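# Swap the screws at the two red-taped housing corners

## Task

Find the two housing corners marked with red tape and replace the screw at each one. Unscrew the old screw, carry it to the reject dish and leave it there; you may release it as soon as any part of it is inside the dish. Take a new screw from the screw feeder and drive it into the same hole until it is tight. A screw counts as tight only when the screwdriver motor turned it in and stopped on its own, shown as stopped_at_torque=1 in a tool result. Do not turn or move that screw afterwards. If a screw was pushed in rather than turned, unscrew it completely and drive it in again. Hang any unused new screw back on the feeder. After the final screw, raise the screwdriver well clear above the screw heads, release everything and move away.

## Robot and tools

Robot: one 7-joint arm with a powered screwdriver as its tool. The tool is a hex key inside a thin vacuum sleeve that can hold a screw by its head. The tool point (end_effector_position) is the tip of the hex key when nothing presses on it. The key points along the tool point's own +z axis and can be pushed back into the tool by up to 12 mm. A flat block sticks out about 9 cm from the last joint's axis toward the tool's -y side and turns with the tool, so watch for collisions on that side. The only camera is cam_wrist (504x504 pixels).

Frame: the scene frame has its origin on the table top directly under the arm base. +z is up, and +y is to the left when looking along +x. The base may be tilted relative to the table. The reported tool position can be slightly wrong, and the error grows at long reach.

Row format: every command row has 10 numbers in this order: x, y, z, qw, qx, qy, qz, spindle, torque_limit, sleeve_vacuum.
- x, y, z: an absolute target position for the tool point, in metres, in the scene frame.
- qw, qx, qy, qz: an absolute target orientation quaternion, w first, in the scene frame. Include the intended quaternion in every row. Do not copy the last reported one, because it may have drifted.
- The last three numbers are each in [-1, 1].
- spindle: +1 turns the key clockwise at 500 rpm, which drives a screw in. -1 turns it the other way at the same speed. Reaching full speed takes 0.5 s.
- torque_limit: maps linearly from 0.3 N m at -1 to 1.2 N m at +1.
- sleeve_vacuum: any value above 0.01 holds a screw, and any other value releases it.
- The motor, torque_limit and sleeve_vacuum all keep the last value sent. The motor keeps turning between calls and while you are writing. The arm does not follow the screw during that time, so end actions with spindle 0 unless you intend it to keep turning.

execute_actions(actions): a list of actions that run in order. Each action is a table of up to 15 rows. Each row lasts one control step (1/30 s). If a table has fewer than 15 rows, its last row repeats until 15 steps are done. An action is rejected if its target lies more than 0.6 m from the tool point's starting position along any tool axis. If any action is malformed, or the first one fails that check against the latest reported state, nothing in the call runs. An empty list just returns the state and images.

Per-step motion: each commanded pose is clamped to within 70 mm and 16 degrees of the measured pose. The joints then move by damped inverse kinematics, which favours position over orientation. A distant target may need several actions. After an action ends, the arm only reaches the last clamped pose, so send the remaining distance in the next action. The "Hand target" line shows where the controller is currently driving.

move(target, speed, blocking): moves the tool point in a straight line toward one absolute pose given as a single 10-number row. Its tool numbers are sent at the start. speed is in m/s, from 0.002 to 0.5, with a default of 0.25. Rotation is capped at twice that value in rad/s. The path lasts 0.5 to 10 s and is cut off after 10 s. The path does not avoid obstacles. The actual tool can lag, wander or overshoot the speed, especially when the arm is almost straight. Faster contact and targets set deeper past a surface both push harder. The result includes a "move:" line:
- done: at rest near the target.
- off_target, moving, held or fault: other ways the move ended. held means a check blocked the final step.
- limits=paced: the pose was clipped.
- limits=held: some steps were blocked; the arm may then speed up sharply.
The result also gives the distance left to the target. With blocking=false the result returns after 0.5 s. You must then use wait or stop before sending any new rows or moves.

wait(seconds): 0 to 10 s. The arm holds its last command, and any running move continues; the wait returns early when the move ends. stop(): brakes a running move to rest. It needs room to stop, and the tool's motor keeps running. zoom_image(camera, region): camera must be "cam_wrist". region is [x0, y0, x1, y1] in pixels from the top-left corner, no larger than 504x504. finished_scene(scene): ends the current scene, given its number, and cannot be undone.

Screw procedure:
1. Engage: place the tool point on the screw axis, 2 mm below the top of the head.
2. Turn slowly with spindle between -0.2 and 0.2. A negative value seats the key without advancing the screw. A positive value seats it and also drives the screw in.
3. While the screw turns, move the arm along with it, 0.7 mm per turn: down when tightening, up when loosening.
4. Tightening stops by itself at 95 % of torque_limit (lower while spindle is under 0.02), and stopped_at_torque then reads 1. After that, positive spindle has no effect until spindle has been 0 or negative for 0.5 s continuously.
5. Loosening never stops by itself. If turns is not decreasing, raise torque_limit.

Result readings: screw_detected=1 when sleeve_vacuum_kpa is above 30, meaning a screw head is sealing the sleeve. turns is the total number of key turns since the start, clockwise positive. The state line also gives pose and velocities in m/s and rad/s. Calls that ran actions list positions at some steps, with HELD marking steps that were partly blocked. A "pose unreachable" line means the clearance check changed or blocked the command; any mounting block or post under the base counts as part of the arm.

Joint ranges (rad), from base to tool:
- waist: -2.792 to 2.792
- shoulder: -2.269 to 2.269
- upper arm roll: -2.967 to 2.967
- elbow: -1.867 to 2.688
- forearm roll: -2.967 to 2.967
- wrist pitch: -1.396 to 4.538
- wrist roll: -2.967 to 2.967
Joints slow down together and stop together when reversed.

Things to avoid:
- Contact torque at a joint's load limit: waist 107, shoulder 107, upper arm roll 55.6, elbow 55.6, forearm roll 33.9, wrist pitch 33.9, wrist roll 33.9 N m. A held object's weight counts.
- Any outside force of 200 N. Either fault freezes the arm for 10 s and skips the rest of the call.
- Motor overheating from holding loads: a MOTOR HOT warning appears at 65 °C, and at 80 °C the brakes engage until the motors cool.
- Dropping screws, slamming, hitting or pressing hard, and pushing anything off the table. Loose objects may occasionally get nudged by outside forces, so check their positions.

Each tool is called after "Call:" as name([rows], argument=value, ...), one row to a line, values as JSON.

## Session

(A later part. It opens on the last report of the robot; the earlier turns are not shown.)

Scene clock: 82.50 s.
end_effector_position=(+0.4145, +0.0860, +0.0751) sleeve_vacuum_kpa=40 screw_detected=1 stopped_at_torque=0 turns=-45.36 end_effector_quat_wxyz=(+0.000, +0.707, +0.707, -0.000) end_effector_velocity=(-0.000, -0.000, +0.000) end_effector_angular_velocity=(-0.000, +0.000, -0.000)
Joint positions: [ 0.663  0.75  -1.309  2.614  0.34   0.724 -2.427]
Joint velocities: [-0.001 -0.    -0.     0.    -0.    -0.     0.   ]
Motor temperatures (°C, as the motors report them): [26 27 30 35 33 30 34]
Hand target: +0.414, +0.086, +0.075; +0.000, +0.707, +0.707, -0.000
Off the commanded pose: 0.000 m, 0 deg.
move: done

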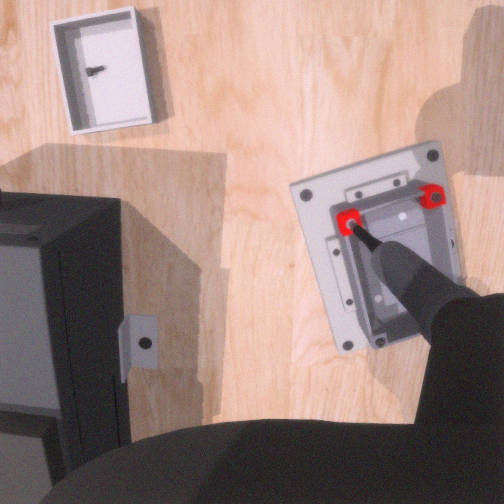

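Call:
execute_actions([
  [[0.4144,0.0865,0.079,0,0.7071,0.7071,0,0,0,1]],
  [[0.4145,0.0865,0.076,0,0.7071,0.7071,0,0.1,0,1]],
  [[0.4145,0.0865,0.074,0,0.7071,0.7071,0,0.1,0,1]],
  [[0.4145,0.0865,0.073,0,0.7071,0.7071,0,0.2,0,1]],
  [[0.4145,0.0865,0.073,0,0.7071,0.7071,0,0,0,1]],
])

Call:
zoom_image(camera="cam_wrist", region=[320,190,400,270])

Scene clock: 85.30 s.
end_effector_position=(+0.4144, +0.0865, +0.0730) sleeve_vacuum_kpa=40 screw_detected=1 stopped_at_torque=0 turns=-43.71 end_effector_quat_wxyz=(-0.000, +0.707, +0.707, -0.000) end_effector_velocity=(+0.000, +0.000, -0.000) end_effector_angular_velocity=(+0.001, -0.001, -0.001)
Joint positions: [ 0.67   0.75  -1.312  2.617  0.342  0.731 -2.428]
Joint velocities: [-0.     0.    -0.     0.     0.001  0.     0.001]
Motor temperatures (°C, as the motors report them): [26 27 30 35 33 30 34]
Hand target: +0.414, +0.087, +0.073; +0.000, +0.707, +0.707, -0.000
Off the commanded pose: 0.000 m, 0 deg.
Step readings (end_effector_position; steps 1 to 15: 1st action; 16 to 30: 2nd action; 31 to 45: 3rd action; 46 to 60: 4th action; 61 to 75: 5th action):
0: (+0.4145, +0.0860, +0.0751)
1: (+0.4145, +0.0860, +0.0753)
2: (+0.4141, +0.0865, +0.0769)
4: (+0.4146, +0.0863, +0.0793)
8: (+0.4144, +0.0865, +0.0791)
15: (+0.4144, +0.0865, +0.0791)
16: (+0.4144, +0.0865, +0.0788)
17: (+0.4148, +0.0862, +0.0773)
19: (+0.4143, +0.0866, +0.0758)
23: (+0.4145, +0.0865, +0.0759)
30: (+0.4145, +0.0865, +0.0759)
31: (+0.4145, +0.0865, +0.0757)
32: (+0.4147, +0.0863, +0.0746)
34: (+0.4144, +0.0866, +0.0739)
38: (+0.4145, +0.0865, +0.0739)
45: (+0.4145, +0.0865, +0.0739)
46: (+0.4145, +0.0865, +0.0738)
47: (+0.4146, +0.0864, +0.0732)
49: (+0.4144, +0.0865, +0.0730)
53: (+0.4144, +0.0865, +0.0730)
60: (+0.4144, +0.0865, +0.0730)
61: (+0.4144, +0.0865, +0.0730)
62: (+0.4144, +0.0865, +0.0730)
64: (+0.4144, +0.0865, +0.0730)
68: (+0.4144, +0.0865, +0.0730)
75: end_effector_position above

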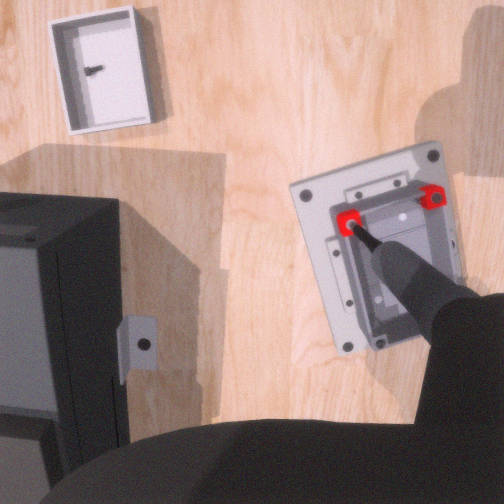

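Region (320, 190, 400, 270) of cam_wrist's 504x504 image, scaled by 6.300, with more detail than that image has.

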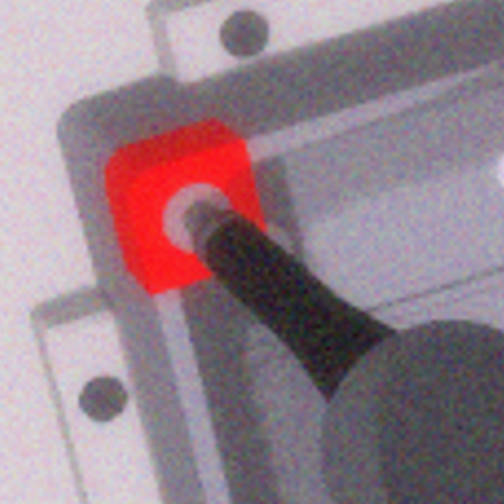

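In the hole. Drive down at a moderate rate.

Call:
move(target=[0.4145,0.0865,0.061,0,0.7071,0.7071,0,0.6,0,1], speed=0.0035)

Call:
wait(seconds=1)

Call:
zoom_image(camera="cam_wrist", region=[335,205,385,255])

Scene clock: 89.13 s.
end_effector_position=(+0.4146, +0.0864, +0.0611) sleeve_vacuum_kpa=40 screw_detected=1 stopped_at_torque=1 turns=-28.74 end_effector_quat_wxyz=(+0.000, +0.707, +0.707, -0.000) end_effector_velocity=(+0.000, +0.000, +0.000) end_effector_angular_velocity=(+0.000, -0.000, -0.001)
Joint positions: [ 0.716  0.751 -1.337  2.63   0.349  0.776 -2.434]
Joint velocities: [ 0.     0.    -0.    -0.     0.     0.     0.001]
Motor temperatures (°C, as the motors report them): [26 27 30 35 33 30 34]
Hand target: +0.415, +0.086, +0.061; +0.000, +0.707, +0.707, -0.000
Off the commanded pose: 0.000 m, 0 deg.
move: done

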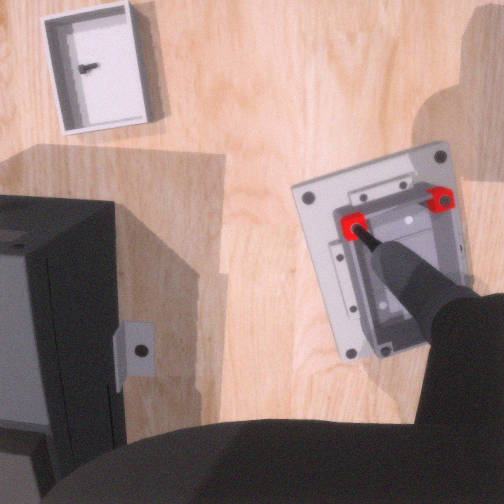

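Scene clock: 90.13 s.
end_effector_position=(+0.4146, +0.0864, +0.0611) sleeve_vacuum_kpa=40 screw_detected=1 stopped_at_torque=1 turns=-28.74 end_effector_quat_wxyz=(+0.000, +0.707, +0.707, -0.000) end_effector_velocity=(-0.000, -0.000, +0.000) end_effector_angular_velocity=(-0.000, +0.000, +0.000)
Joint positions: [ 0.716  0.751 -1.337  2.63   0.349  0.776 -2.434]
Joint velocities: [ 0. -0. -0. -0. -0. -0. -0.]
Motor temperatures (°C, as the motors report them): [26 27 30 35 33 30 34]
Hand target: +0.415, +0.086, +0.061; +0.000, +0.707, +0.707, -0.000
Off the commanded pose: 0.000 m, 0 deg.
wait: 1.00 s; at rest by 0.17 s

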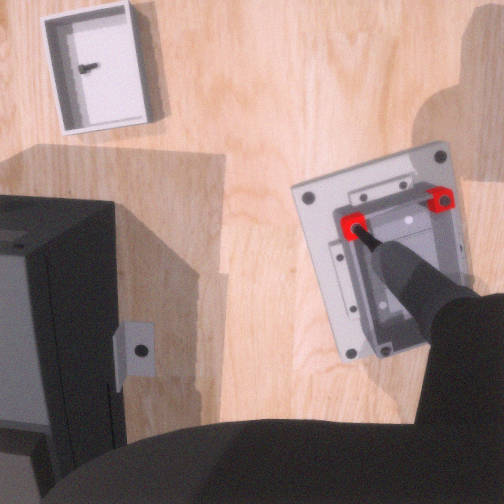

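Region (335, 205, 385, 255) of cam_wrist's 504x504 image, scaled by 10.080, with more detail than that image has.

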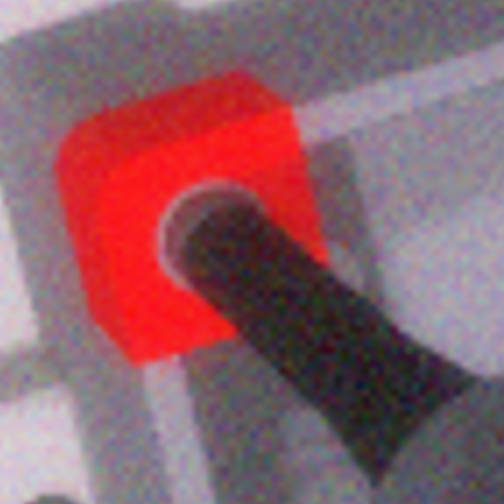

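Call:
execute_actions([
  [[0.4145,0.0865,0.061,0,0.7071,0.7071,0,0,1,-1],[0.4145,0.0865,0.061,0,0.7071,0.7071,0,0,1,-1],[0.4145,0.0865,0.061,0,0.7071,0.7071,0,0,1,-1],[0.4145,0.0865,0.061,0,0.7071,0.7071,0,0,1,-1],[0.4145,0.0865,0.065,0,0.7071,0.7071,0,0,1,-1],[0.4145,0.0865,0.07,0,0.7071,0.7071,0,0,1,-1],[0.4145,0.0865,0.075,0,0.7071,0.7071,0,0,1,-1]],
])

Call:
move(target=[0.404,0.150,0.068,0,0.7071,0.7071,0,0,1,1], speed=0.08)

Call:
zoom_image(camera="cam_wrist", region=[335,195,385,245])

Scene clock: 91.00 s.
end_effector_position=(+0.4144, +0.0865, +0.0751) sleeve_vacuum_kpa=0 screw_detected=0 stopped_at_torque=1 turns=-28.74 end_effector_quat_wxyz=(-0.000, +0.707, +0.707, +0.000) end_effector_velocity=(-0.000, +0.000, -0.000) end_effector_angular_velocity=(-0.000, +0.000, +0.002)
Joint positions: [ 0.664  0.757 -1.309  2.617  0.333  0.726 -2.421]
Joint velocities: [ 0.001 -0.     0.     0.     0.     0.001 -0.002]
Motor temperatures (°C, as the motors report them): [26 27 30 35 33 30 34]
Hand target: +0.414, +0.087, +0.075; -0.000, +0.707, +0.707, +0.000
Off the commanded pose: 0.000 m, 0 deg.
Step readings (end_effector_position):
0: (+0.4146, +0.0864, +0.0611)
1: (+0.4146, +0.0864, +0.0611)
2: (+0.4146, +0.0864, +0.0611)
4: (+0.4146, +0.0864, +0.0611)
8: (+0.4143, +0.0865, +0.0707)
15: end_effector_position above

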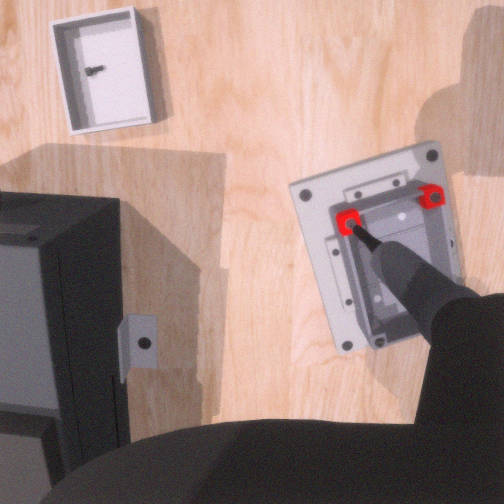

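Scene clock: 92.10 s.
end_effector_position=(+0.4045, +0.1500, +0.0680) sleeve_vacuum_kpa=14 screw_detected=0 stopped_at_torque=1 turns=-28.74 end_effector_quat_wxyz=(+0.000, +0.707, +0.707, +0.000) end_effector_velocity=(-0.000, -0.000, +0.000) end_effector_angular_velocity=(-0.000, +0.000, +0.000)
Joint positions: [ 0.444  0.764 -0.93   2.686  0.492  0.682 -2.323]
Joint velocities: [ 0.     0.    -0.     0.    -0.001  0.    -0.   ]
Motor temperatures (°C, as the motors report them): [26 27 30 35 33 30 34]
Hand target: +0.404, +0.150, +0.068; -0.000, +0.707, +0.707, +0.000
Off the commanded pose: 0.001 m, 0 deg.
move: done

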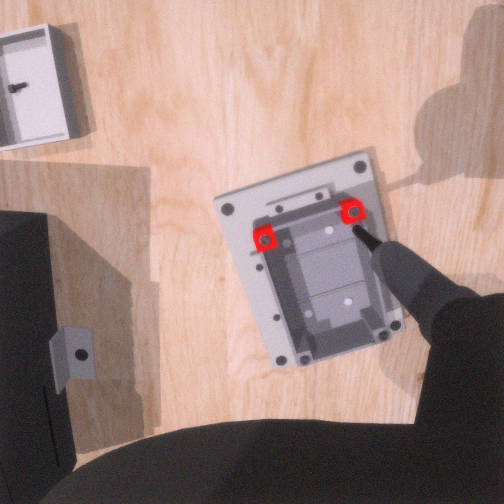

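Region (335, 195, 385, 245) of cam_wrist's 504x504 image, scaled by 10.080, with more detail than that image has.

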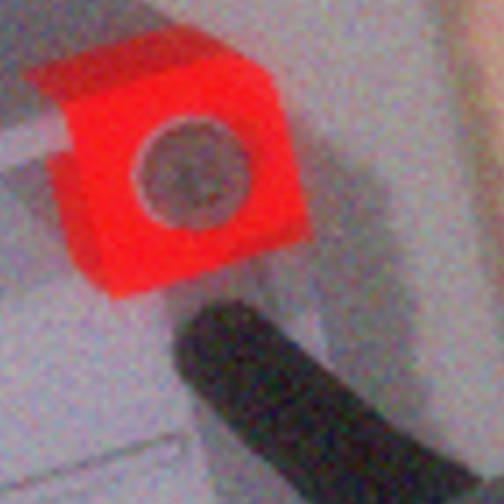

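Call:
move(target=[0.3939,0.1496,0.075,0,0.5373,0.8434,0,0,1,1], speed=0.15)

Call:
zoom_image(camera="cam_wrist", region=[320,190,400,270])

Scene clock: 94.17 s.
end_effector_position=(+0.3936, +0.1496, +0.0750) sleeve_vacuum_kpa=14 screw_detected=0 stopped_at_torque=1 turns=-28.74 end_effector_quat_wxyz=(-0.000, +0.537, +0.843, -0.000) end_effector_velocity=(+0.000, -0.000, +0.000) end_effector_angular_velocity=(-0.000, -0.000, -0.001)
Joint positions: [ 0.511  0.858 -0.95   2.677  0.379  0.703 -2.622]
Joint velocities: [-0.     0.     0.    -0.    -0.     0.     0.002]
Motor temperatures (°C, as the motors report them): [26 27 30 35 33 30 34]
Hand target: +0.394, +0.150, +0.075; -0.000, +0.537, +0.843, -0.000
Off the commanded pose: 0.000 m, 0 deg.
move: done

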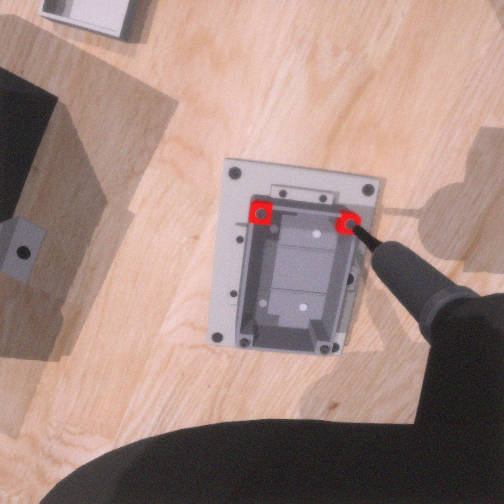

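Region (320, 190, 400, 270) of cam_wrist's 504x504 image, scaled by 6.300, with more detail than that image has.

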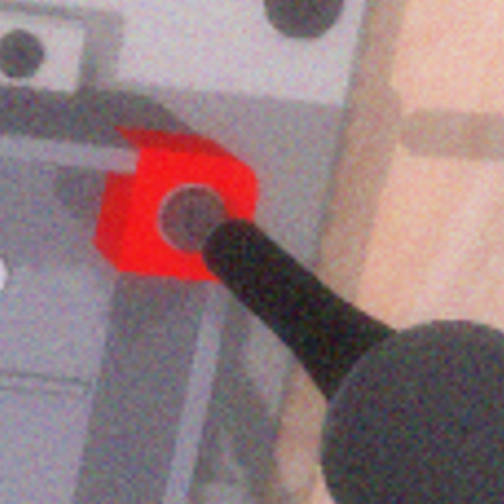

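Call:
move(target=[0.3941,0.1498,0.075,0,0.4226,0.9063,0,0,1,1], speed=0.15)

Call:
zoom_image(camera="cam_wrist", region=[320,190,400,270])

Scene clock: 95.53 s.
end_effector_position=(+0.3939, +0.1498, +0.0750) sleeve_vacuum_kpa=14 screw_detected=0 stopped_at_torque=1 turns=-28.74 end_effector_quat_wxyz=(-0.000, +0.422, +0.906, -0.000) end_effector_velocity=(+0.000, +0.000, -0.000) end_effector_angular_velocity=(+0.000, -0.000, -0.000)
Joint positions: [ 0.563  0.913 -0.939  2.673  0.321  0.728 -2.781]
Joint velocities: [-0.    -0.     0.     0.     0.001  0.    -0.   ]
Motor temperatures (°C, as the motors report them): [26 27 30 35 33 30 34]
Hand target: +0.394, +0.150, +0.075; -0.000, +0.423, +0.906, -0.000
Off the commanded pose: 0.000 m, 0 deg.
move: done

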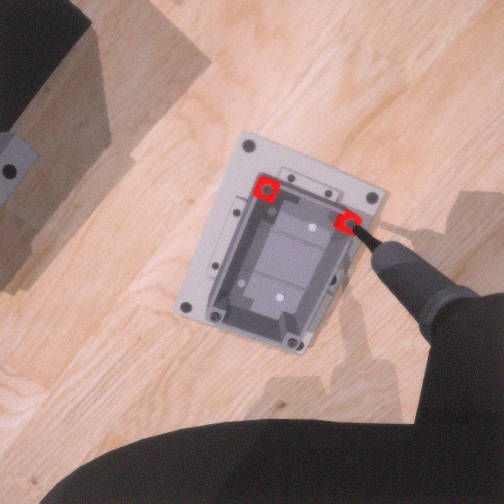

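Region (320, 190, 400, 270) of cam_wrist's 504x504 image, scaled by 6.300, with more detail than that image has.

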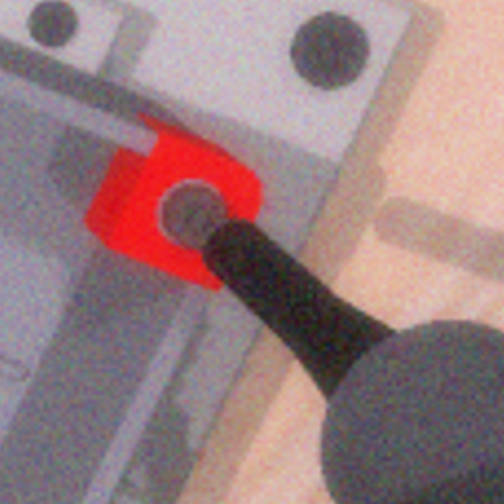

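Matches. Try it.

Call:
execute_actions([
  [[0.394,0.1498,0.067,0,0.4226,0.9063,0,0,1,1]],
  [[0.394,0.1498,0.063,0,0.4226,0.9063,0,-0.08,1,1]],
  [[0.394,0.1498,0.0615,0,0.4226,0.9063,0,-0.08,1,1]],
  [[0.394,0.1498,0.0615,0,0.4226,0.9063,0,0,1,1]],
])

Call:
zoom_image(camera="cam_wrist", region=[335,205,385,255])

Scene clock: 97.70 s.
end_effector_position=(+0.3944, +0.1497, +0.0617) sleeve_vacuum_kpa=14 screw_detected=0 stopped_at_torque=1 turns=-29.40 end_effector_quat_wxyz=(+0.000, +0.422, +0.906, -0.000) end_effector_velocity=(-0.000, -0.000, -0.000) end_effector_angular_velocity=(-0.000, +0.001, +0.001)
Joint positions: [ 0.602  0.89  -0.948  2.686  0.346  0.779 -2.797]
Joint velocities: [ 0. -0.  0.  0. -0. -0. -0.]
Motor temperatures (°C, as the motors report them): [26 27 30 35 33 30 34]
Hand target: +0.394, +0.150, +0.062; -0.000, +0.423, +0.906, +0.000
Off the commanded pose: 0.000 m, 0 deg.
Step readings (end_effector_position; steps 1 to 15: 1st action; 16 to 30: 2nd action; 31 to 45: 3rd action; 46 to 60: 4th action):
0: (+0.3939, +0.1498, +0.0750)
1: (+0.3939, +0.1498, +0.0747)
2: (+0.3944, +0.1496, +0.0725)
4: (+0.3936, +0.1499, +0.0668)
8: (+0.3940, +0.1498, +0.0669)
15: (+0.3940, +0.1498, +0.0669)
16: (+0.3940, +0.1498, +0.0667)
17: (+0.3945, +0.1496, +0.0648)
19: (+0.3944, +0.1497, +0.0631)
23: (+0.3944, +0.1497, +0.0632)
30: (+0.3944, +0.1497, +0.0632)
31: (+0.3943, +0.1497, +0.0630)
32: (+0.3944, +0.1497, +0.0621)
34: (+0.3943, +0.1497, +0.0617)
38: (+0.3944, +0.1497, +0.0617)
45: (+0.3944, +0.1497, +0.0617)
46: (+0.3944, +0.1497, +0.0617)
47: (+0.3944, +0.1497, +0.0617)
49: (+0.3944, +0.1497, +0.0617)
53: (+0.3944, +0.1497, +0.0617)
60: end_effector_position above

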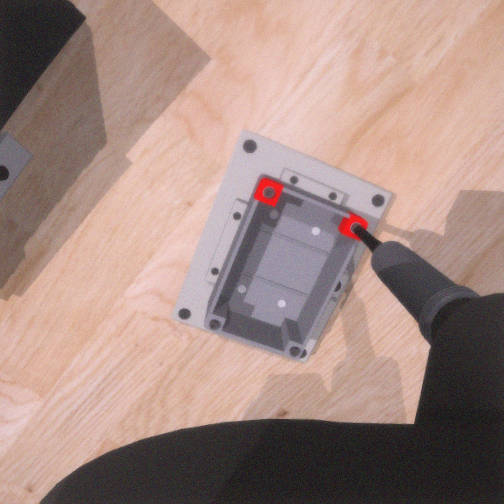

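Region (335, 205, 385, 255) of cam_wrist's 504x504 image, scaled by 10.080, with more detail than that image has.

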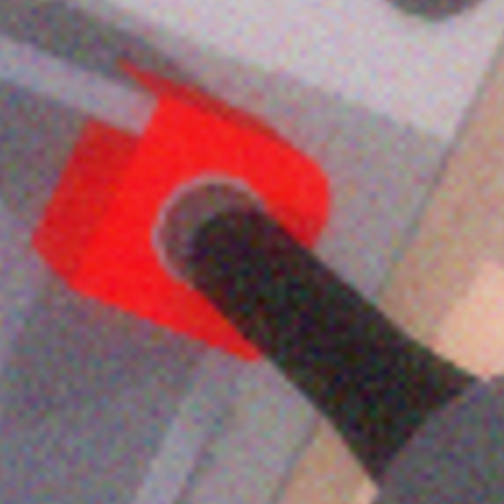

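Call:
execute_actions([
  [[0.3939,0.1496,0.0665,0,0.4226,0.9063,0,-0.08,1,1]],
  [[0.3939,0.1496,0.066,0,0.4226,0.9063,0,-0.08,1,1],[0.3939,0.1496,0.0657,0,0.4226,0.9063,0,-0.08,1,1],[0.3939,0.1496,0.0654,0,0.4226,0.9063,0,-0.08,1,1],[0.3939,0.1496,0.0651,0,0.4226,0.9063,0,-0.08,1,1],[0.3939,0.1496,0.0648,0,0.4226,0.9063,0,-0.08,1,1],[0.3939,0.1496,0.0645,0,0.4226,0.9063,0,-0.08,1,1],[0.3939,0.1496,0.0642,0,0.4226,0.9063,0,-0.08,1,1],[0.3939,0.1496,0.0639,0,0.4226,0.9063,0,-0.08,1,1],[0.3939,0.1496,0.0636,0,0.4226,0.9063,0,-0.08,1,1],[0.3939,0.1496,0.0633,0,0.4226,0.9063,0,-0.08,1,1],[0.3939,0.1496,0.063,0,0.4226,0.9063,0,-0.08,1,1]],
  [[0.3937,0.1496,0.0625,0,0.4226,0.9063,0,-0.08,1,1]],
  [[0.3935,0.1496,0.062,0,0.4226,0.9063,0,-0.08,1,1]],
  [[0.3935,0.1496,0.062,0,0.4226,0.9063,0,0,1,1]],
])

Call:
zoom_image(camera="cam_wrist", region=[335,205,385,255])

Scene clock: 103.33 s.
end_effector_position=(+0.3940, +0.1495, +0.0623) sleeve_vacuum_kpa=40 screw_detected=1 stopped_at_torque=1 turns=-30.73 end_effector_quat_wxyz=(+0.000, +0.423, +0.906, +0.000) end_effector_velocity=(+0.000, +0.000, +0.000) end_effector_angular_velocity=(+0.000, -0.000, -0.001)
Joint positions: [ 0.599  0.89  -0.948  2.686  0.346  0.777 -2.798]
Joint velocities: [-0.    -0.     0.    -0.     0.     0.     0.001]
Motor temperatures (°C, as the motors report them): [26 27 30 34 33 30 34]
Hand target: +0.394, +0.150, +0.062; -0.000, +0.423, +0.906, -0.000
Off the commanded pose: 0.001 m, 0 deg.
joint sent to its limit — the command would take joint 4 (elbow) past its upper limit, so that joint was sent only as far as its limit.
Step readings (end_effector_position; steps 1 to 15: 1st action; 16 to 30: 2nd action; 31 to 45: 3rd action; 46 to 60: 4th action; 61 to 75: 5th action):
0: (+0.3944, +0.1497, +0.0617)
1: (+0.3944, +0.1496, +0.0620)
2: (+0.3939, +0.1497, +0.0639)
4: (+0.3942, +0.1495, +0.0668)
8: (+0.3939, +0.1496, +0.0666)
15: (+0.3939, +0.1496, +0.0666)
16: (+0.3939, +0.1496, +0.0664)
17: (+0.3940, +0.1496, +0.0661)
19: (+0.3939, +0.1496, +0.0654)
23: (+0.3941, +0.1496, +0.0643)
30: (+0.3940, +0.1496, +0.0630)
31: (+0.3940, +0.1496, +0.0629)
32: (+0.3941, +0.1495, +0.0627)
34: (+0.3941, +0.1495, +0.0627)
38: (+0.3941, +0.1495, +0.0627)
45: (+0.3941, +0.1495, +0.0627)
46: (+0.3941, +0.1495, +0.0626)
47: (+0.3941, +0.1495, +0.0624)
49: (+0.3940, +0.1495, +0.0623)
53: (+0.3940, +0.1495, +0.0623)
60: (+0.3940, +0.1495, +0.0623)
61: (+0.3940, +0.1495, +0.0623)
62: (+0.3940, +0.1495, +0.0623)
64: (+0.3940, +0.1495, +0.0623)
68: (+0.3940, +0.1495, +0.0623)
75: end_effector_position above

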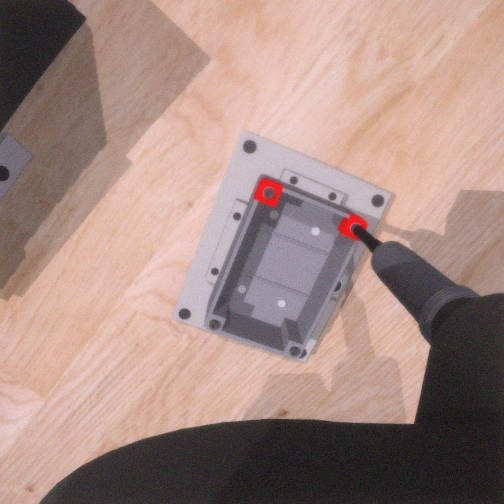

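Region (335, 205, 385, 255) of cam_wrist's 504x504 image, scaled by 10.080, with more detail than that image has.

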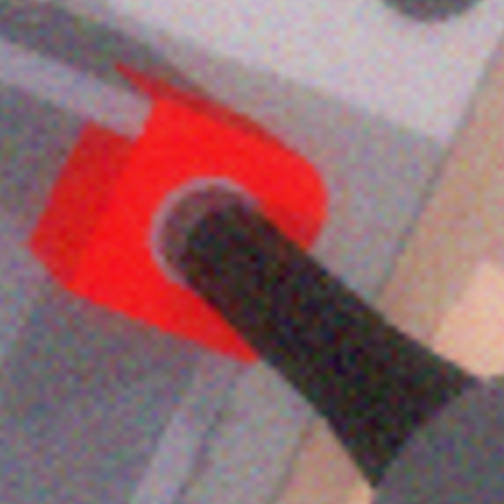

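Call:
move(target=[0.394,0.1496,0.0745,0,0.4226,0.9063,0,-1,1,1], speed=0.005)

Call:
move(target=[0.394,0.1496,0.11,0,0.4226,0.9063,0,0,1,1], speed=0.07)

Call:
move(target=[0.36,-0.03,0.11,0,0.7071,0.7071,0,0,1,1], speed=0.2)

Call:
move(target=[0.31,-0.09,0.055,0,0.7071,0.7071,0,0,1,1], speed=0.15)

Scene clock: 106.30 s.
end_effector_position=(+0.3940, +0.1496, +0.0745) sleeve_vacuum_kpa=40 screw_detected=1 stopped_at_torque=1 turns=-51.01 end_effector_quat_wxyz=(+0.000, +0.423, +0.906, +0.000) end_effector_velocity=(-0.000, -0.000, +0.000) end_effector_angular_velocity=(-0.000, +0.000, +0.001)
Joint positions: [ 0.559  0.898 -0.934  2.668  0.34   0.725 -2.796]
Joint velocities: [ 0.    -0.    -0.    -0.    -0.    -0.    -0.001]
Motor temperatures (°C, as the motors report them): [26 27 30 34 33 30 34]
Hand target: +0.394, +0.150, +0.074; -0.000, +0.423, +0.906, +0.000
Off the commanded pose: 0.000 m, 0 deg.
move: done

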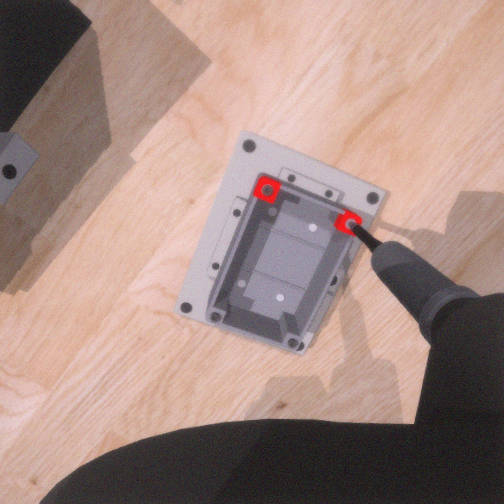

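Scene clock: 107.10 s.
end_effector_position=(+0.3940, +0.1497, +0.1101) sleeve_vacuum_kpa=40 screw_detected=1 stopped_at_torque=1 turns=-51.01 end_effector_quat_wxyz=(-0.000, +0.422, +0.906, +0.000) end_effector_velocity=(-0.000, +0.000, -0.000) end_effector_angular_velocity=(+0.000, +0.000, +0.001)
Joint positions: [ 0.467  0.939 -0.916  2.618  0.3    0.591 -2.777]
Joint velocities: [ 0.  0.  0.  0. -0.  0. -0.]
Motor temperatures (°C, as the motors report them): [26 27 30 35 33 30 34]
Hand target: +0.394, +0.150, +0.110; -0.000, +0.423, +0.906, +0.000
Off the commanded pose: 0.000 m, 0 deg.
move: done

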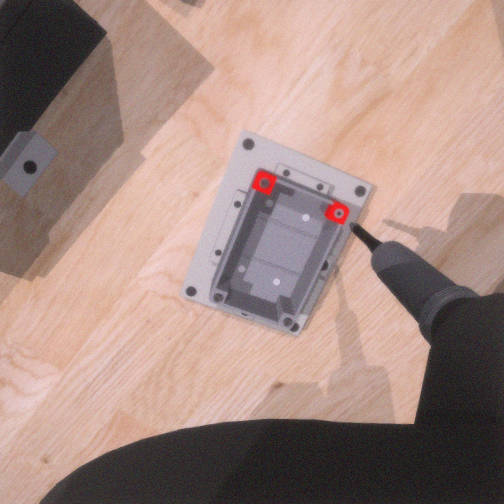

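Scene clock: 109.17 s.
end_effector_position=(+0.3607, -0.0302, +0.1106) sleeve_vacuum_kpa=40 screw_detected=1 stopped_at_torque=1 turns=-51.01 end_effector_quat_wxyz=(+0.001, +0.707, +0.707, +0.000) end_effector_velocity=(-0.000, +0.000, +0.000) end_effector_angular_velocity=(+0.000, -0.001, -0.000)
Joint positions: [ 0.861  0.771 -1.871  2.452  0.161  0.648 -2.702]
Joint velocities: [-0.001  0.     0.     0.001  0.     0.    -0.   ]
Motor temperatures (°C, as the motors report them): [26 27 30 35 33 30 34]
Hand target: +0.361, -0.030, +0.111; +0.001, +0.707, +0.707, +0.000
Off the commanded pose: 0.001 m, 0 deg.
move: done

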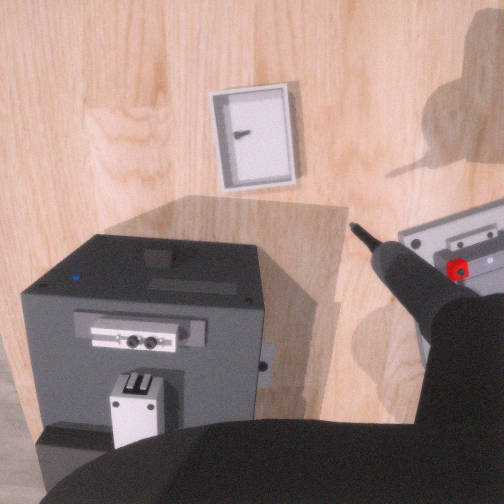

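Scene clock: 110.13 s.
end_effector_position=(+0.3099, -0.0903, +0.0552) sleeve_vacuum_kpa=40 screw_detected=1 stopped_at_torque=1 turns=-51.01 end_effector_quat_wxyz=(+0.000, +0.707, +0.707, -0.000) end_effector_velocity=(-0.000, -0.000, +0.000) end_effector_angular_velocity=(-0.001, -0.000, -0.001)
Joint positions: [ 1.067  0.954 -2.203  2.439  0.015  0.851 -2.798]
Joint velocities: [-0.001 -0.001 -0.    -0.     0.    -0.     0.   ]
Motor temperatures (°C, as the motors report them): [26 27 30 35 33 30 34]
Hand target: +0.310, -0.090, +0.055; +0.000, +0.707, +0.707, -0.000
Off the commanded pose: 0.000 m, 0 deg.
move: done

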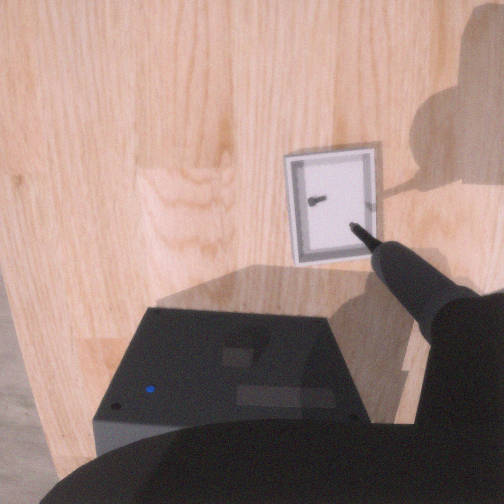

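Call:
move(target=[0.308,-0.093,0.025,0,0.7071,0.7071,0,0,1,1], speed=0.06)

Call:
execute_actions([
  [[0.308,-0.093,0.025,0,0.7071,0.7071,0,0,1,-1]],
])

Call:
move(target=[0.315,-0.12,0.2,0,0.7071,0.7071,0,0,1,-1])

Call:
move(target=[0.4141,-0.1742,0.185,0,0.7071,0.7071,0,0,1,-1])

Call:
zoom_image(camera="cam_wrist", region=[320,190,400,270])

Scene clock: 111.27 s.
end_effector_position=(+0.3081, -0.0930, +0.0249) sleeve_vacuum_kpa=40 screw_detected=1 stopped_at_torque=1 turns=-51.01 end_effector_quat_wxyz=(+0.000, +0.707, +0.707, +0.000) end_effector_velocity=(+0.000, -0.000, +0.000) end_effector_angular_velocity=(-0.000, -0.000, -0.001)
Joint positions: [ 1.14   1.006 -2.255  2.454  0.011  0.945 -2.806]
Joint velocities: [-0.     0.     0.    -0.    -0.    -0.     0.001]
Motor temperatures (°C, as the motors report them): [26 27 30 35 33 30 34]
Hand target: +0.308, -0.093, +0.025; +0.000, +0.707, +0.707, -0.000
Off the commanded pose: 0.000 m, 0 deg.
move: done

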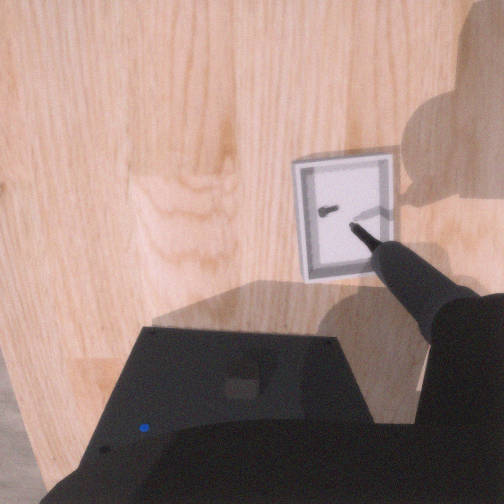

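Scene clock: 111.77 s.
end_effector_position=(+0.3081, -0.0930, +0.0250) sleeve_vacuum_kpa=0 screw_detected=0 stopped_at_torque=1 turns=-51.01 end_effector_quat_wxyz=(+0.000, +0.707, +0.707, +0.000) end_effector_velocity=(-0.000, +0.000, -0.000) end_effector_angular_velocity=(+0.000, +0.000, +0.001)
Joint positions: [ 1.14   1.006 -2.255  2.454  0.011  0.945 -2.806]
Joint velocities: [-0.     0.     0.     0.    -0.001 -0.    -0.001]
Motor temperatures (°C, as the motors report them): [26 27 30 35 33 30 34]
Hand target: +0.308, -0.093, +0.025; -0.000, +0.707, +0.707, -0.000
Off the commanded pose: 0.000 m, 0 deg.
Step readings (end_effector_position):
0: (+0.3081, -0.0930, +0.0249)
1: (+0.3081, -0.0930, +0.0249)
2: (+0.3081, -0.0930, +0.0249)
4: (+0.3081, -0.0930, +0.0249)
8: (+0.3081, -0.0930, +0.0250)
15: end_effector_position above

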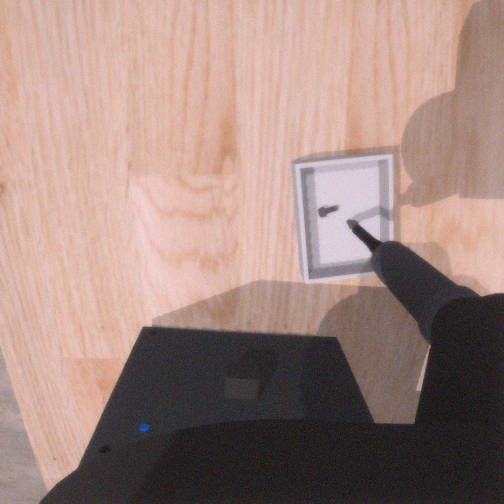

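Scene clock: 112.90 s.
end_effector_position=(+0.3149, -0.1192, +0.2001) sleeve_vacuum_kpa=0 screw_detected=0 stopped_at_torque=1 turns=-51.01 end_effector_quat_wxyz=(-0.000, +0.707, +0.707, +0.000) end_effector_velocity=(+0.000, +0.000, -0.000) end_effector_angular_velocity=(+0.000, -0.000, -0.002)
Joint positions: [ 0.872  0.884 -2.077  2.179 -0.015  0.421 -2.772]
Joint velocities: [ 0.     0.    -0.     0.     0.     0.     0.002]
Motor temperatures (°C, as the motors report them): [26 27 30 35 33 30 34]
Hand target: +0.315, -0.119, +0.200; -0.000, +0.707, +0.707, +0.000
Off the commanded pose: 0.001 m, 0 deg.
move: done

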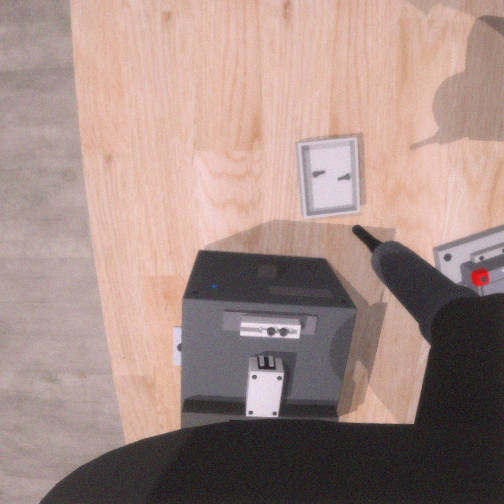

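Scene clock: 113.70 s.
end_effector_position=(+0.4143, -0.1742, +0.1852) sleeve_vacuum_kpa=0 screw_detected=0 stopped_at_torque=1 turns=-51.01 end_effector_quat_wxyz=(+0.000, +0.707, +0.707, +0.000) end_effector_velocity=(-0.000, -0.000, +0.000) end_effector_angular_velocity=(-0.001, +0.000, -0.003)
Joint positions: [ 1.104  1.015 -2.079  1.967 -0.029  0.436 -2.631]
Joint velocities: [-0.001 -0.     0.     0.001 -0.001 -0.     0.002]
Motor temperatures (°C, as the motors report them): [26 27 30 35 33 30 34]
Hand target: +0.414, -0.174, +0.185; -0.000, +0.707, +0.707, -0.000
Off the commanded pose: 0.000 m, 0 deg.
move: done

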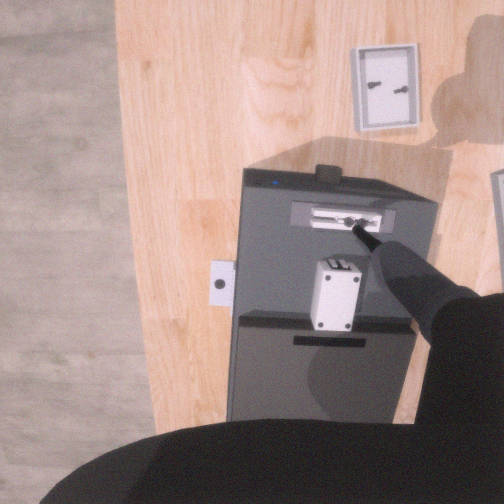

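Region (320, 190, 400, 270) of cam_wrist's 504x504 image, scaled by 6.300, with more detail than that image has.

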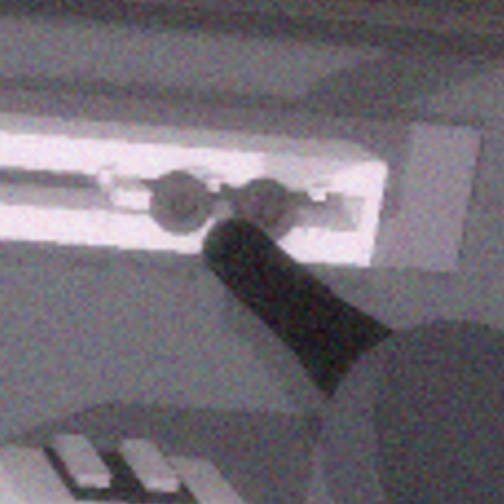

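Call:
execute_actions([
  [[0.4141,-0.1742,0.171,0,0.7071,0.7071,0,0,1,1]],
  [[0.4141,-0.1742,0.169,0,0.7071,0.7071,0,-0.08,1,1]],
  [[0.4141,-0.1742,0.167,0,0.7071,0.7071,0,-0.08,1,1]],
  [[0.4141,-0.1742,0.165,0,0.7071,0.7071,0,-0.08,1,1]],
  [[0.4141,-0.1742,0.165,0,0.7071,0.7071,0,0,1,1]],
])

Call:
zoom_image(camera="cam_wrist", region=[335,205,385,255])

Scene clock: 116.43 s.
end_effector_position=(+0.4141, -0.1745, +0.1653) sleeve_vacuum_kpa=40 screw_detected=1 stopped_at_torque=1 turns=-52.01 end_effector_quat_wxyz=(+0.000, +0.707, +0.707, -0.000) end_effector_velocity=(+0.000, +0.000, -0.000) end_effector_angular_velocity=(+0.001, -0.000, -0.002)
Joint positions: [ 1.126  1.024 -2.095  1.997 -0.028  0.488 -2.633]
Joint velocities: [ 0.     0.    -0.     0.     0.001  0.     0.001]
Motor temperatures (°C, as the motors report them): [26 27 30 35 33 30 34]
Hand target: +0.414, -0.174, +0.165; -0.000, +0.707, +0.707, -0.000
Off the commanded pose: 0.000 m, 0 deg.
Step readings (end_effector_position; steps 1 to 15: 1st action; 16 to 30: 2nd action; 31 to 45: 3rd action; 46 to 60: 4th action; 61 to 75: 5th action):
0: (+0.4143, -0.1742, +0.1852)
1: (+0.4142, -0.1742, +0.1847)
2: (+0.4142, -0.1754, +0.1805)
4: (+0.4139, -0.1732, +0.1696)
8: (+0.4142, -0.1743, +0.1710)
15: (+0.4142, -0.1743, +0.1710)
16: (+0.4142, -0.1743, +0.1706)
17: (+0.4142, -0.1746, +0.1695)
19: (+0.4141, -0.1743, +0.1690)
23: (+0.4142, -0.1744, +0.1692)
30: (+0.4142, -0.1744, +0.1692)
31: (+0.4142, -0.1744, +0.1688)
32: (+0.4142, -0.1748, +0.1678)
34: (+0.4141, -0.1744, +0.1672)
38: (+0.4142, -0.1745, +0.1672)
45: (+0.4142, -0.1745, +0.1672)
46: (+0.4141, -0.1745, +0.1668)
47: (+0.4142, -0.1749, +0.1658)
49: (+0.4141, -0.1744, +0.1652)
53: (+0.4141, -0.1745, +0.1653)
60: (+0.4141, -0.1745, +0.1653)
61: (+0.4141, -0.1745, +0.1653)
62: (+0.4141, -0.1745, +0.1653)
64: (+0.4141, -0.1745, +0.1653)
68: (+0.4141, -0.1745, +0.1653)
75: end_effector_position above

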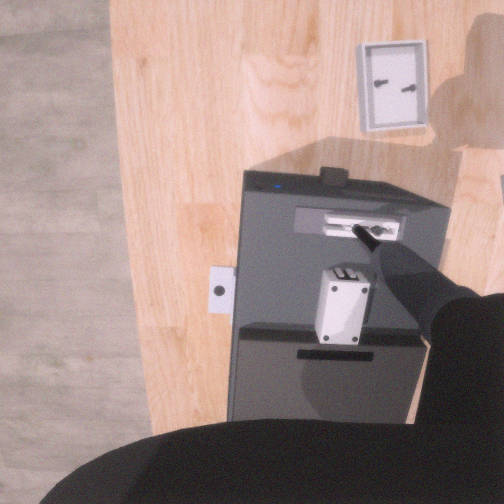

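Region (335, 205, 385, 255) of cam_wrist's 504x504 image, scaled by 10.080, with more detail than that image has.

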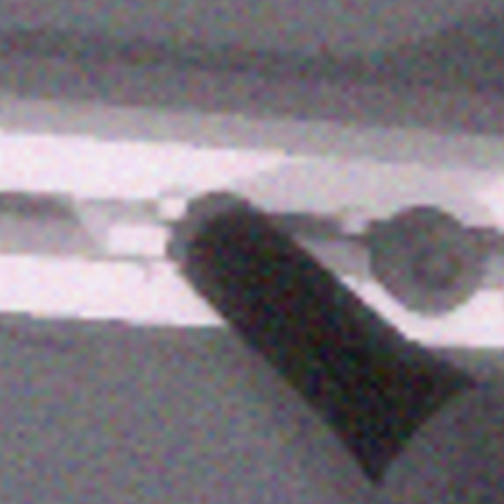

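Call:
move(target=[0.4141,-0.1742,0.2,0,0.7071,0.7071,0,0,1,1], speed=0.06)

Call:
move(target=[0.4144,0.0864,0.19,0,0.7071,0.7071,0,0,1,1])

Call:
move(target=[0.394,0.1496,0.11,0,0.4226,0.9063,0,0,0,1])

Call:
move(target=[0.394,0.1496,0.079,0,0.4226,0.9063,0,0,0,1], speed=0.06)

Call:
zoom_image(camera="cam_wrist", region=[320,190,400,270])

Scene clock: 117.47 s.
end_effector_position=(+0.4141, -0.1741, +0.2001) sleeve_vacuum_kpa=40 screw_detected=1 stopped_at_torque=1 turns=-52.01 end_effector_quat_wxyz=(+0.000, +0.707, +0.707, +0.000) end_effector_velocity=(-0.000, -0.000, +0.000) end_effector_angular_velocity=(-0.000, +0.000, +0.001)
Joint positions: [ 1.089  1.008 -2.069  1.944 -0.029  0.399 -2.63 ]
Joint velocities: [ 0.     0.     0.    -0.    -0.     0.    -0.001]
Motor temperatures (°C, as the motors report them): [26 27 30 35 33 30 34]
Hand target: +0.414, -0.174, +0.200; -0.000, +0.707, +0.707, +0.000
Off the commanded pose: 0.000 m, 0 deg.
move: done

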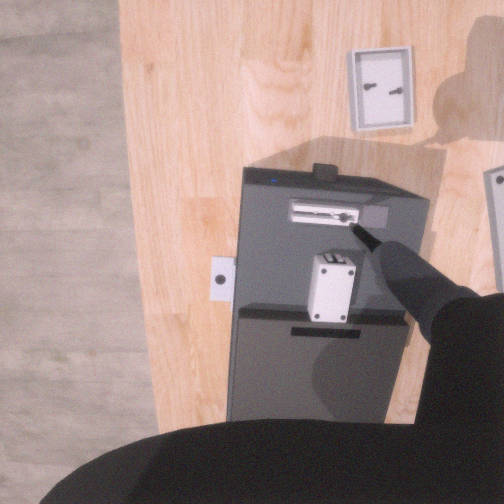

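Scene clock: 119.00 s.
end_effector_position=(+0.4144, +0.0864, +0.1889) sleeve_vacuum_kpa=40 screw_detected=1 stopped_at_torque=1 turns=-52.01 end_effector_quat_wxyz=(-0.001, +0.707, +0.707, +0.000) end_effector_velocity=(-0.000, +0.001, -0.001) end_effector_angular_velocity=(+0.002, +0.002, -0.000)
Joint positions: [ 0.319  0.575 -1.17   2.379  0.432  0.271 -2.546]
Joint velocities: [ 0.003 -0.    -0.001  0.001  0.    -0.     0.001]
Motor temperatures (°C, as the motors report them): [26 27 30 35 33 30 34]
Hand target: +0.414, +0.086, +0.189; -0.001, +0.707, +0.707, +0.000
Off the commanded pose: 0.001 m, 0 deg.
move: done

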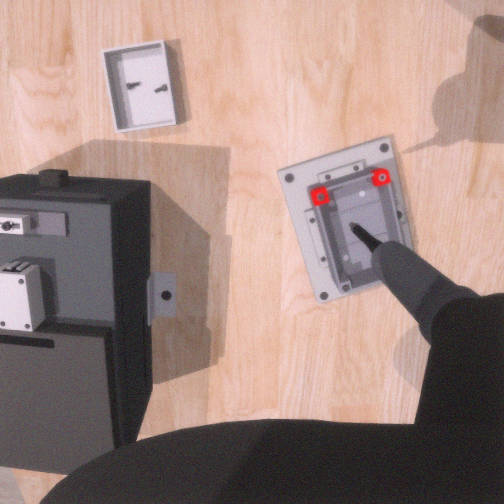

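Scene clock: 120.70 s.
end_effector_position=(+0.3935, +0.1496, +0.1098) sleeve_vacuum_kpa=40 screw_detected=1 stopped_at_torque=1 turns=-52.01 end_effector_quat_wxyz=(-0.001, +0.423, +0.906, -0.000) end_effector_velocity=(+0.000, +0.000, +0.000) end_effector_angular_velocity=(-0.000, +0.000, -0.001)
Joint positions: [ 0.384  0.792 -0.853  2.568  0.46   0.537 -2.913]
Joint velocities: [ 0.     0.    -0.     0.    -0.     0.     0.001]
Motor temperatures (°C, as the motors report them): [26 27 30 35 33 30 34]
Hand target: +0.394, +0.150, +0.110; -0.001, +0.423, +0.906, -0.000
Off the commanded pose: 0.001 m, 0 deg.
move: done

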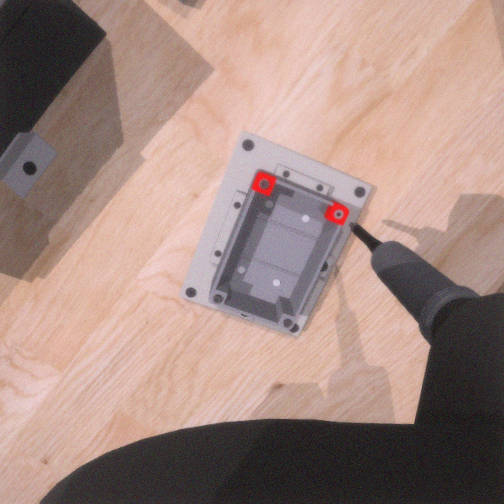

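Scene clock: 121.50 s.
end_effector_position=(+0.3940, +0.1495, +0.0789) sleeve_vacuum_kpa=40 screw_detected=1 stopped_at_torque=1 turns=-52.01 end_effector_quat_wxyz=(+0.000, +0.423, +0.906, -0.000) end_effector_velocity=(-0.000, -0.000, +0.000) end_effector_angular_velocity=(-0.000, +0.000, -0.001)
Joint positions: [ 0.461  0.754 -0.86   2.605  0.512  0.643 -2.938]
Joint velocities: [-0.     0.     0.     0.    -0.001 -0.     0.001]
Motor temperatures (°C, as the motors report them): [26 27 30 35 33 30 34]
Hand target: +0.394, +0.150, +0.079; +0.000, +0.423, +0.906, -0.000
Off the commanded pose: 0.000 m, 0 deg.
move: done

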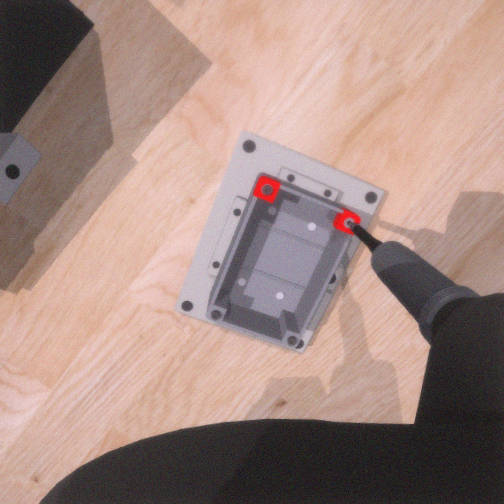

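Region (320, 190, 400, 270) of cam_wrist's 504x504 image, scaled by 6.300, with more detail than that image has.

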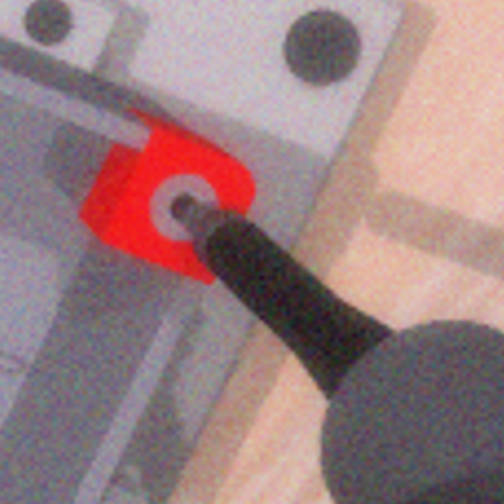

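Call:
move(target=[0.3942,0.1498,0.073,0,0.4226,0.9063,0,0.1,0,1], speed=0.006)

Call:
execute_actions([
  [[0.3942,0.1498,0.073,0,0.4226,0.9063,0,0,0,1]],
])

Call:
zoom_image(camera="cam_wrist", region=[320,190,400,270])

Scene clock: 122.97 s.
end_effector_position=(+0.3942, +0.1498, +0.0730) sleeve_vacuum_kpa=40 screw_detected=1 stopped_at_torque=0 turns=-51.02 end_effector_quat_wxyz=(-0.000, +0.423, +0.906, -0.000) end_effector_velocity=(+0.000, -0.000, +0.000) end_effector_angular_velocity=(-0.000, -0.000, -0.001)
Joint positions: [ 0.48   0.749 -0.864  2.612  0.52   0.665 -2.941]
Joint velocities: [-0.     0.    -0.    -0.    -0.     0.     0.001]
Motor temperatures (°C, as the motors report them): [26 27 30 35 33 30 34]
Hand target: +0.394, +0.150, +0.073; +0.000, +0.423, +0.906, -0.000
Off the commanded pose: 0.000 m, 0 deg.
move: done

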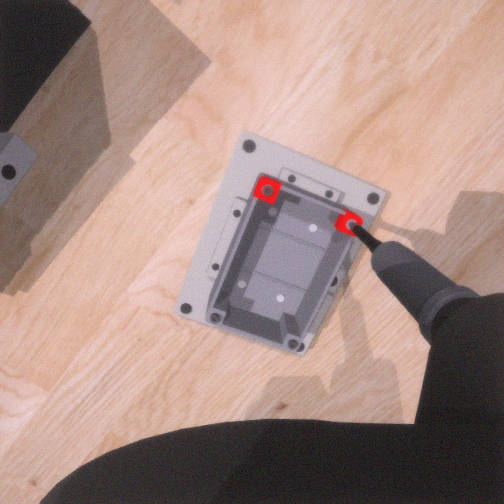

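Scene clock: 123.47 s.
end_effector_position=(+0.3942, +0.1498, +0.0730) sleeve_vacuum_kpa=40 screw_detected=1 stopped_at_torque=0 turns=-51.02 end_effector_quat_wxyz=(-0.000, +0.423, +0.906, -0.000) end_effector_velocity=(+0.000, -0.000, +0.000) end_effector_angular_velocity=(-0.000, +0.000, -0.001)
Joint positions: [ 0.48   0.749 -0.864  2.612  0.52   0.665 -2.941]
Joint velocities: [ 0.    -0.    -0.    -0.    -0.001 -0.     0.002]
Motor temperatures (°C, as the motors report them): [26 27 30 35 33 30 34]
Hand target: +0.394, +0.150, +0.073; +0.000, +0.423, +0.906, -0.000
Off the commanded pose: 0.000 m, 0 deg.
Step readings (end_effector_position):
0: (+0.3942, +0.1498, +0.0730)
1: (+0.3942, +0.1498, +0.0730)
2: (+0.3942, +0.1498, +0.0730)
4: (+0.3942, +0.1498, +0.0730)
8: (+0.3942, +0.1498, +0.0730)
15: end_effector_position above

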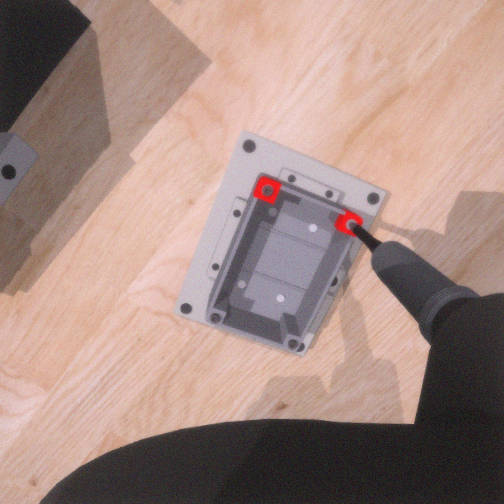

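Region (320, 190, 400, 270) of cam_wrist's 504x504 image, scaled by 6.300, with more detail than that image has.

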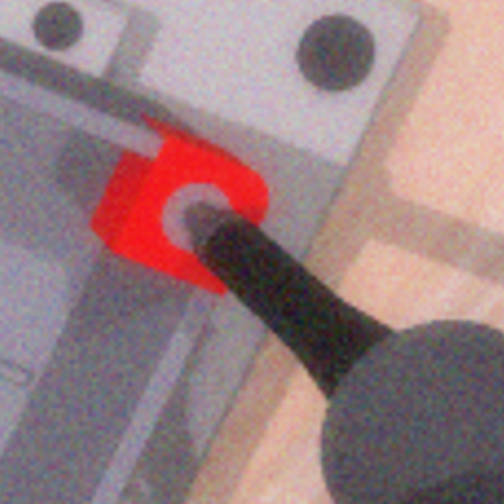

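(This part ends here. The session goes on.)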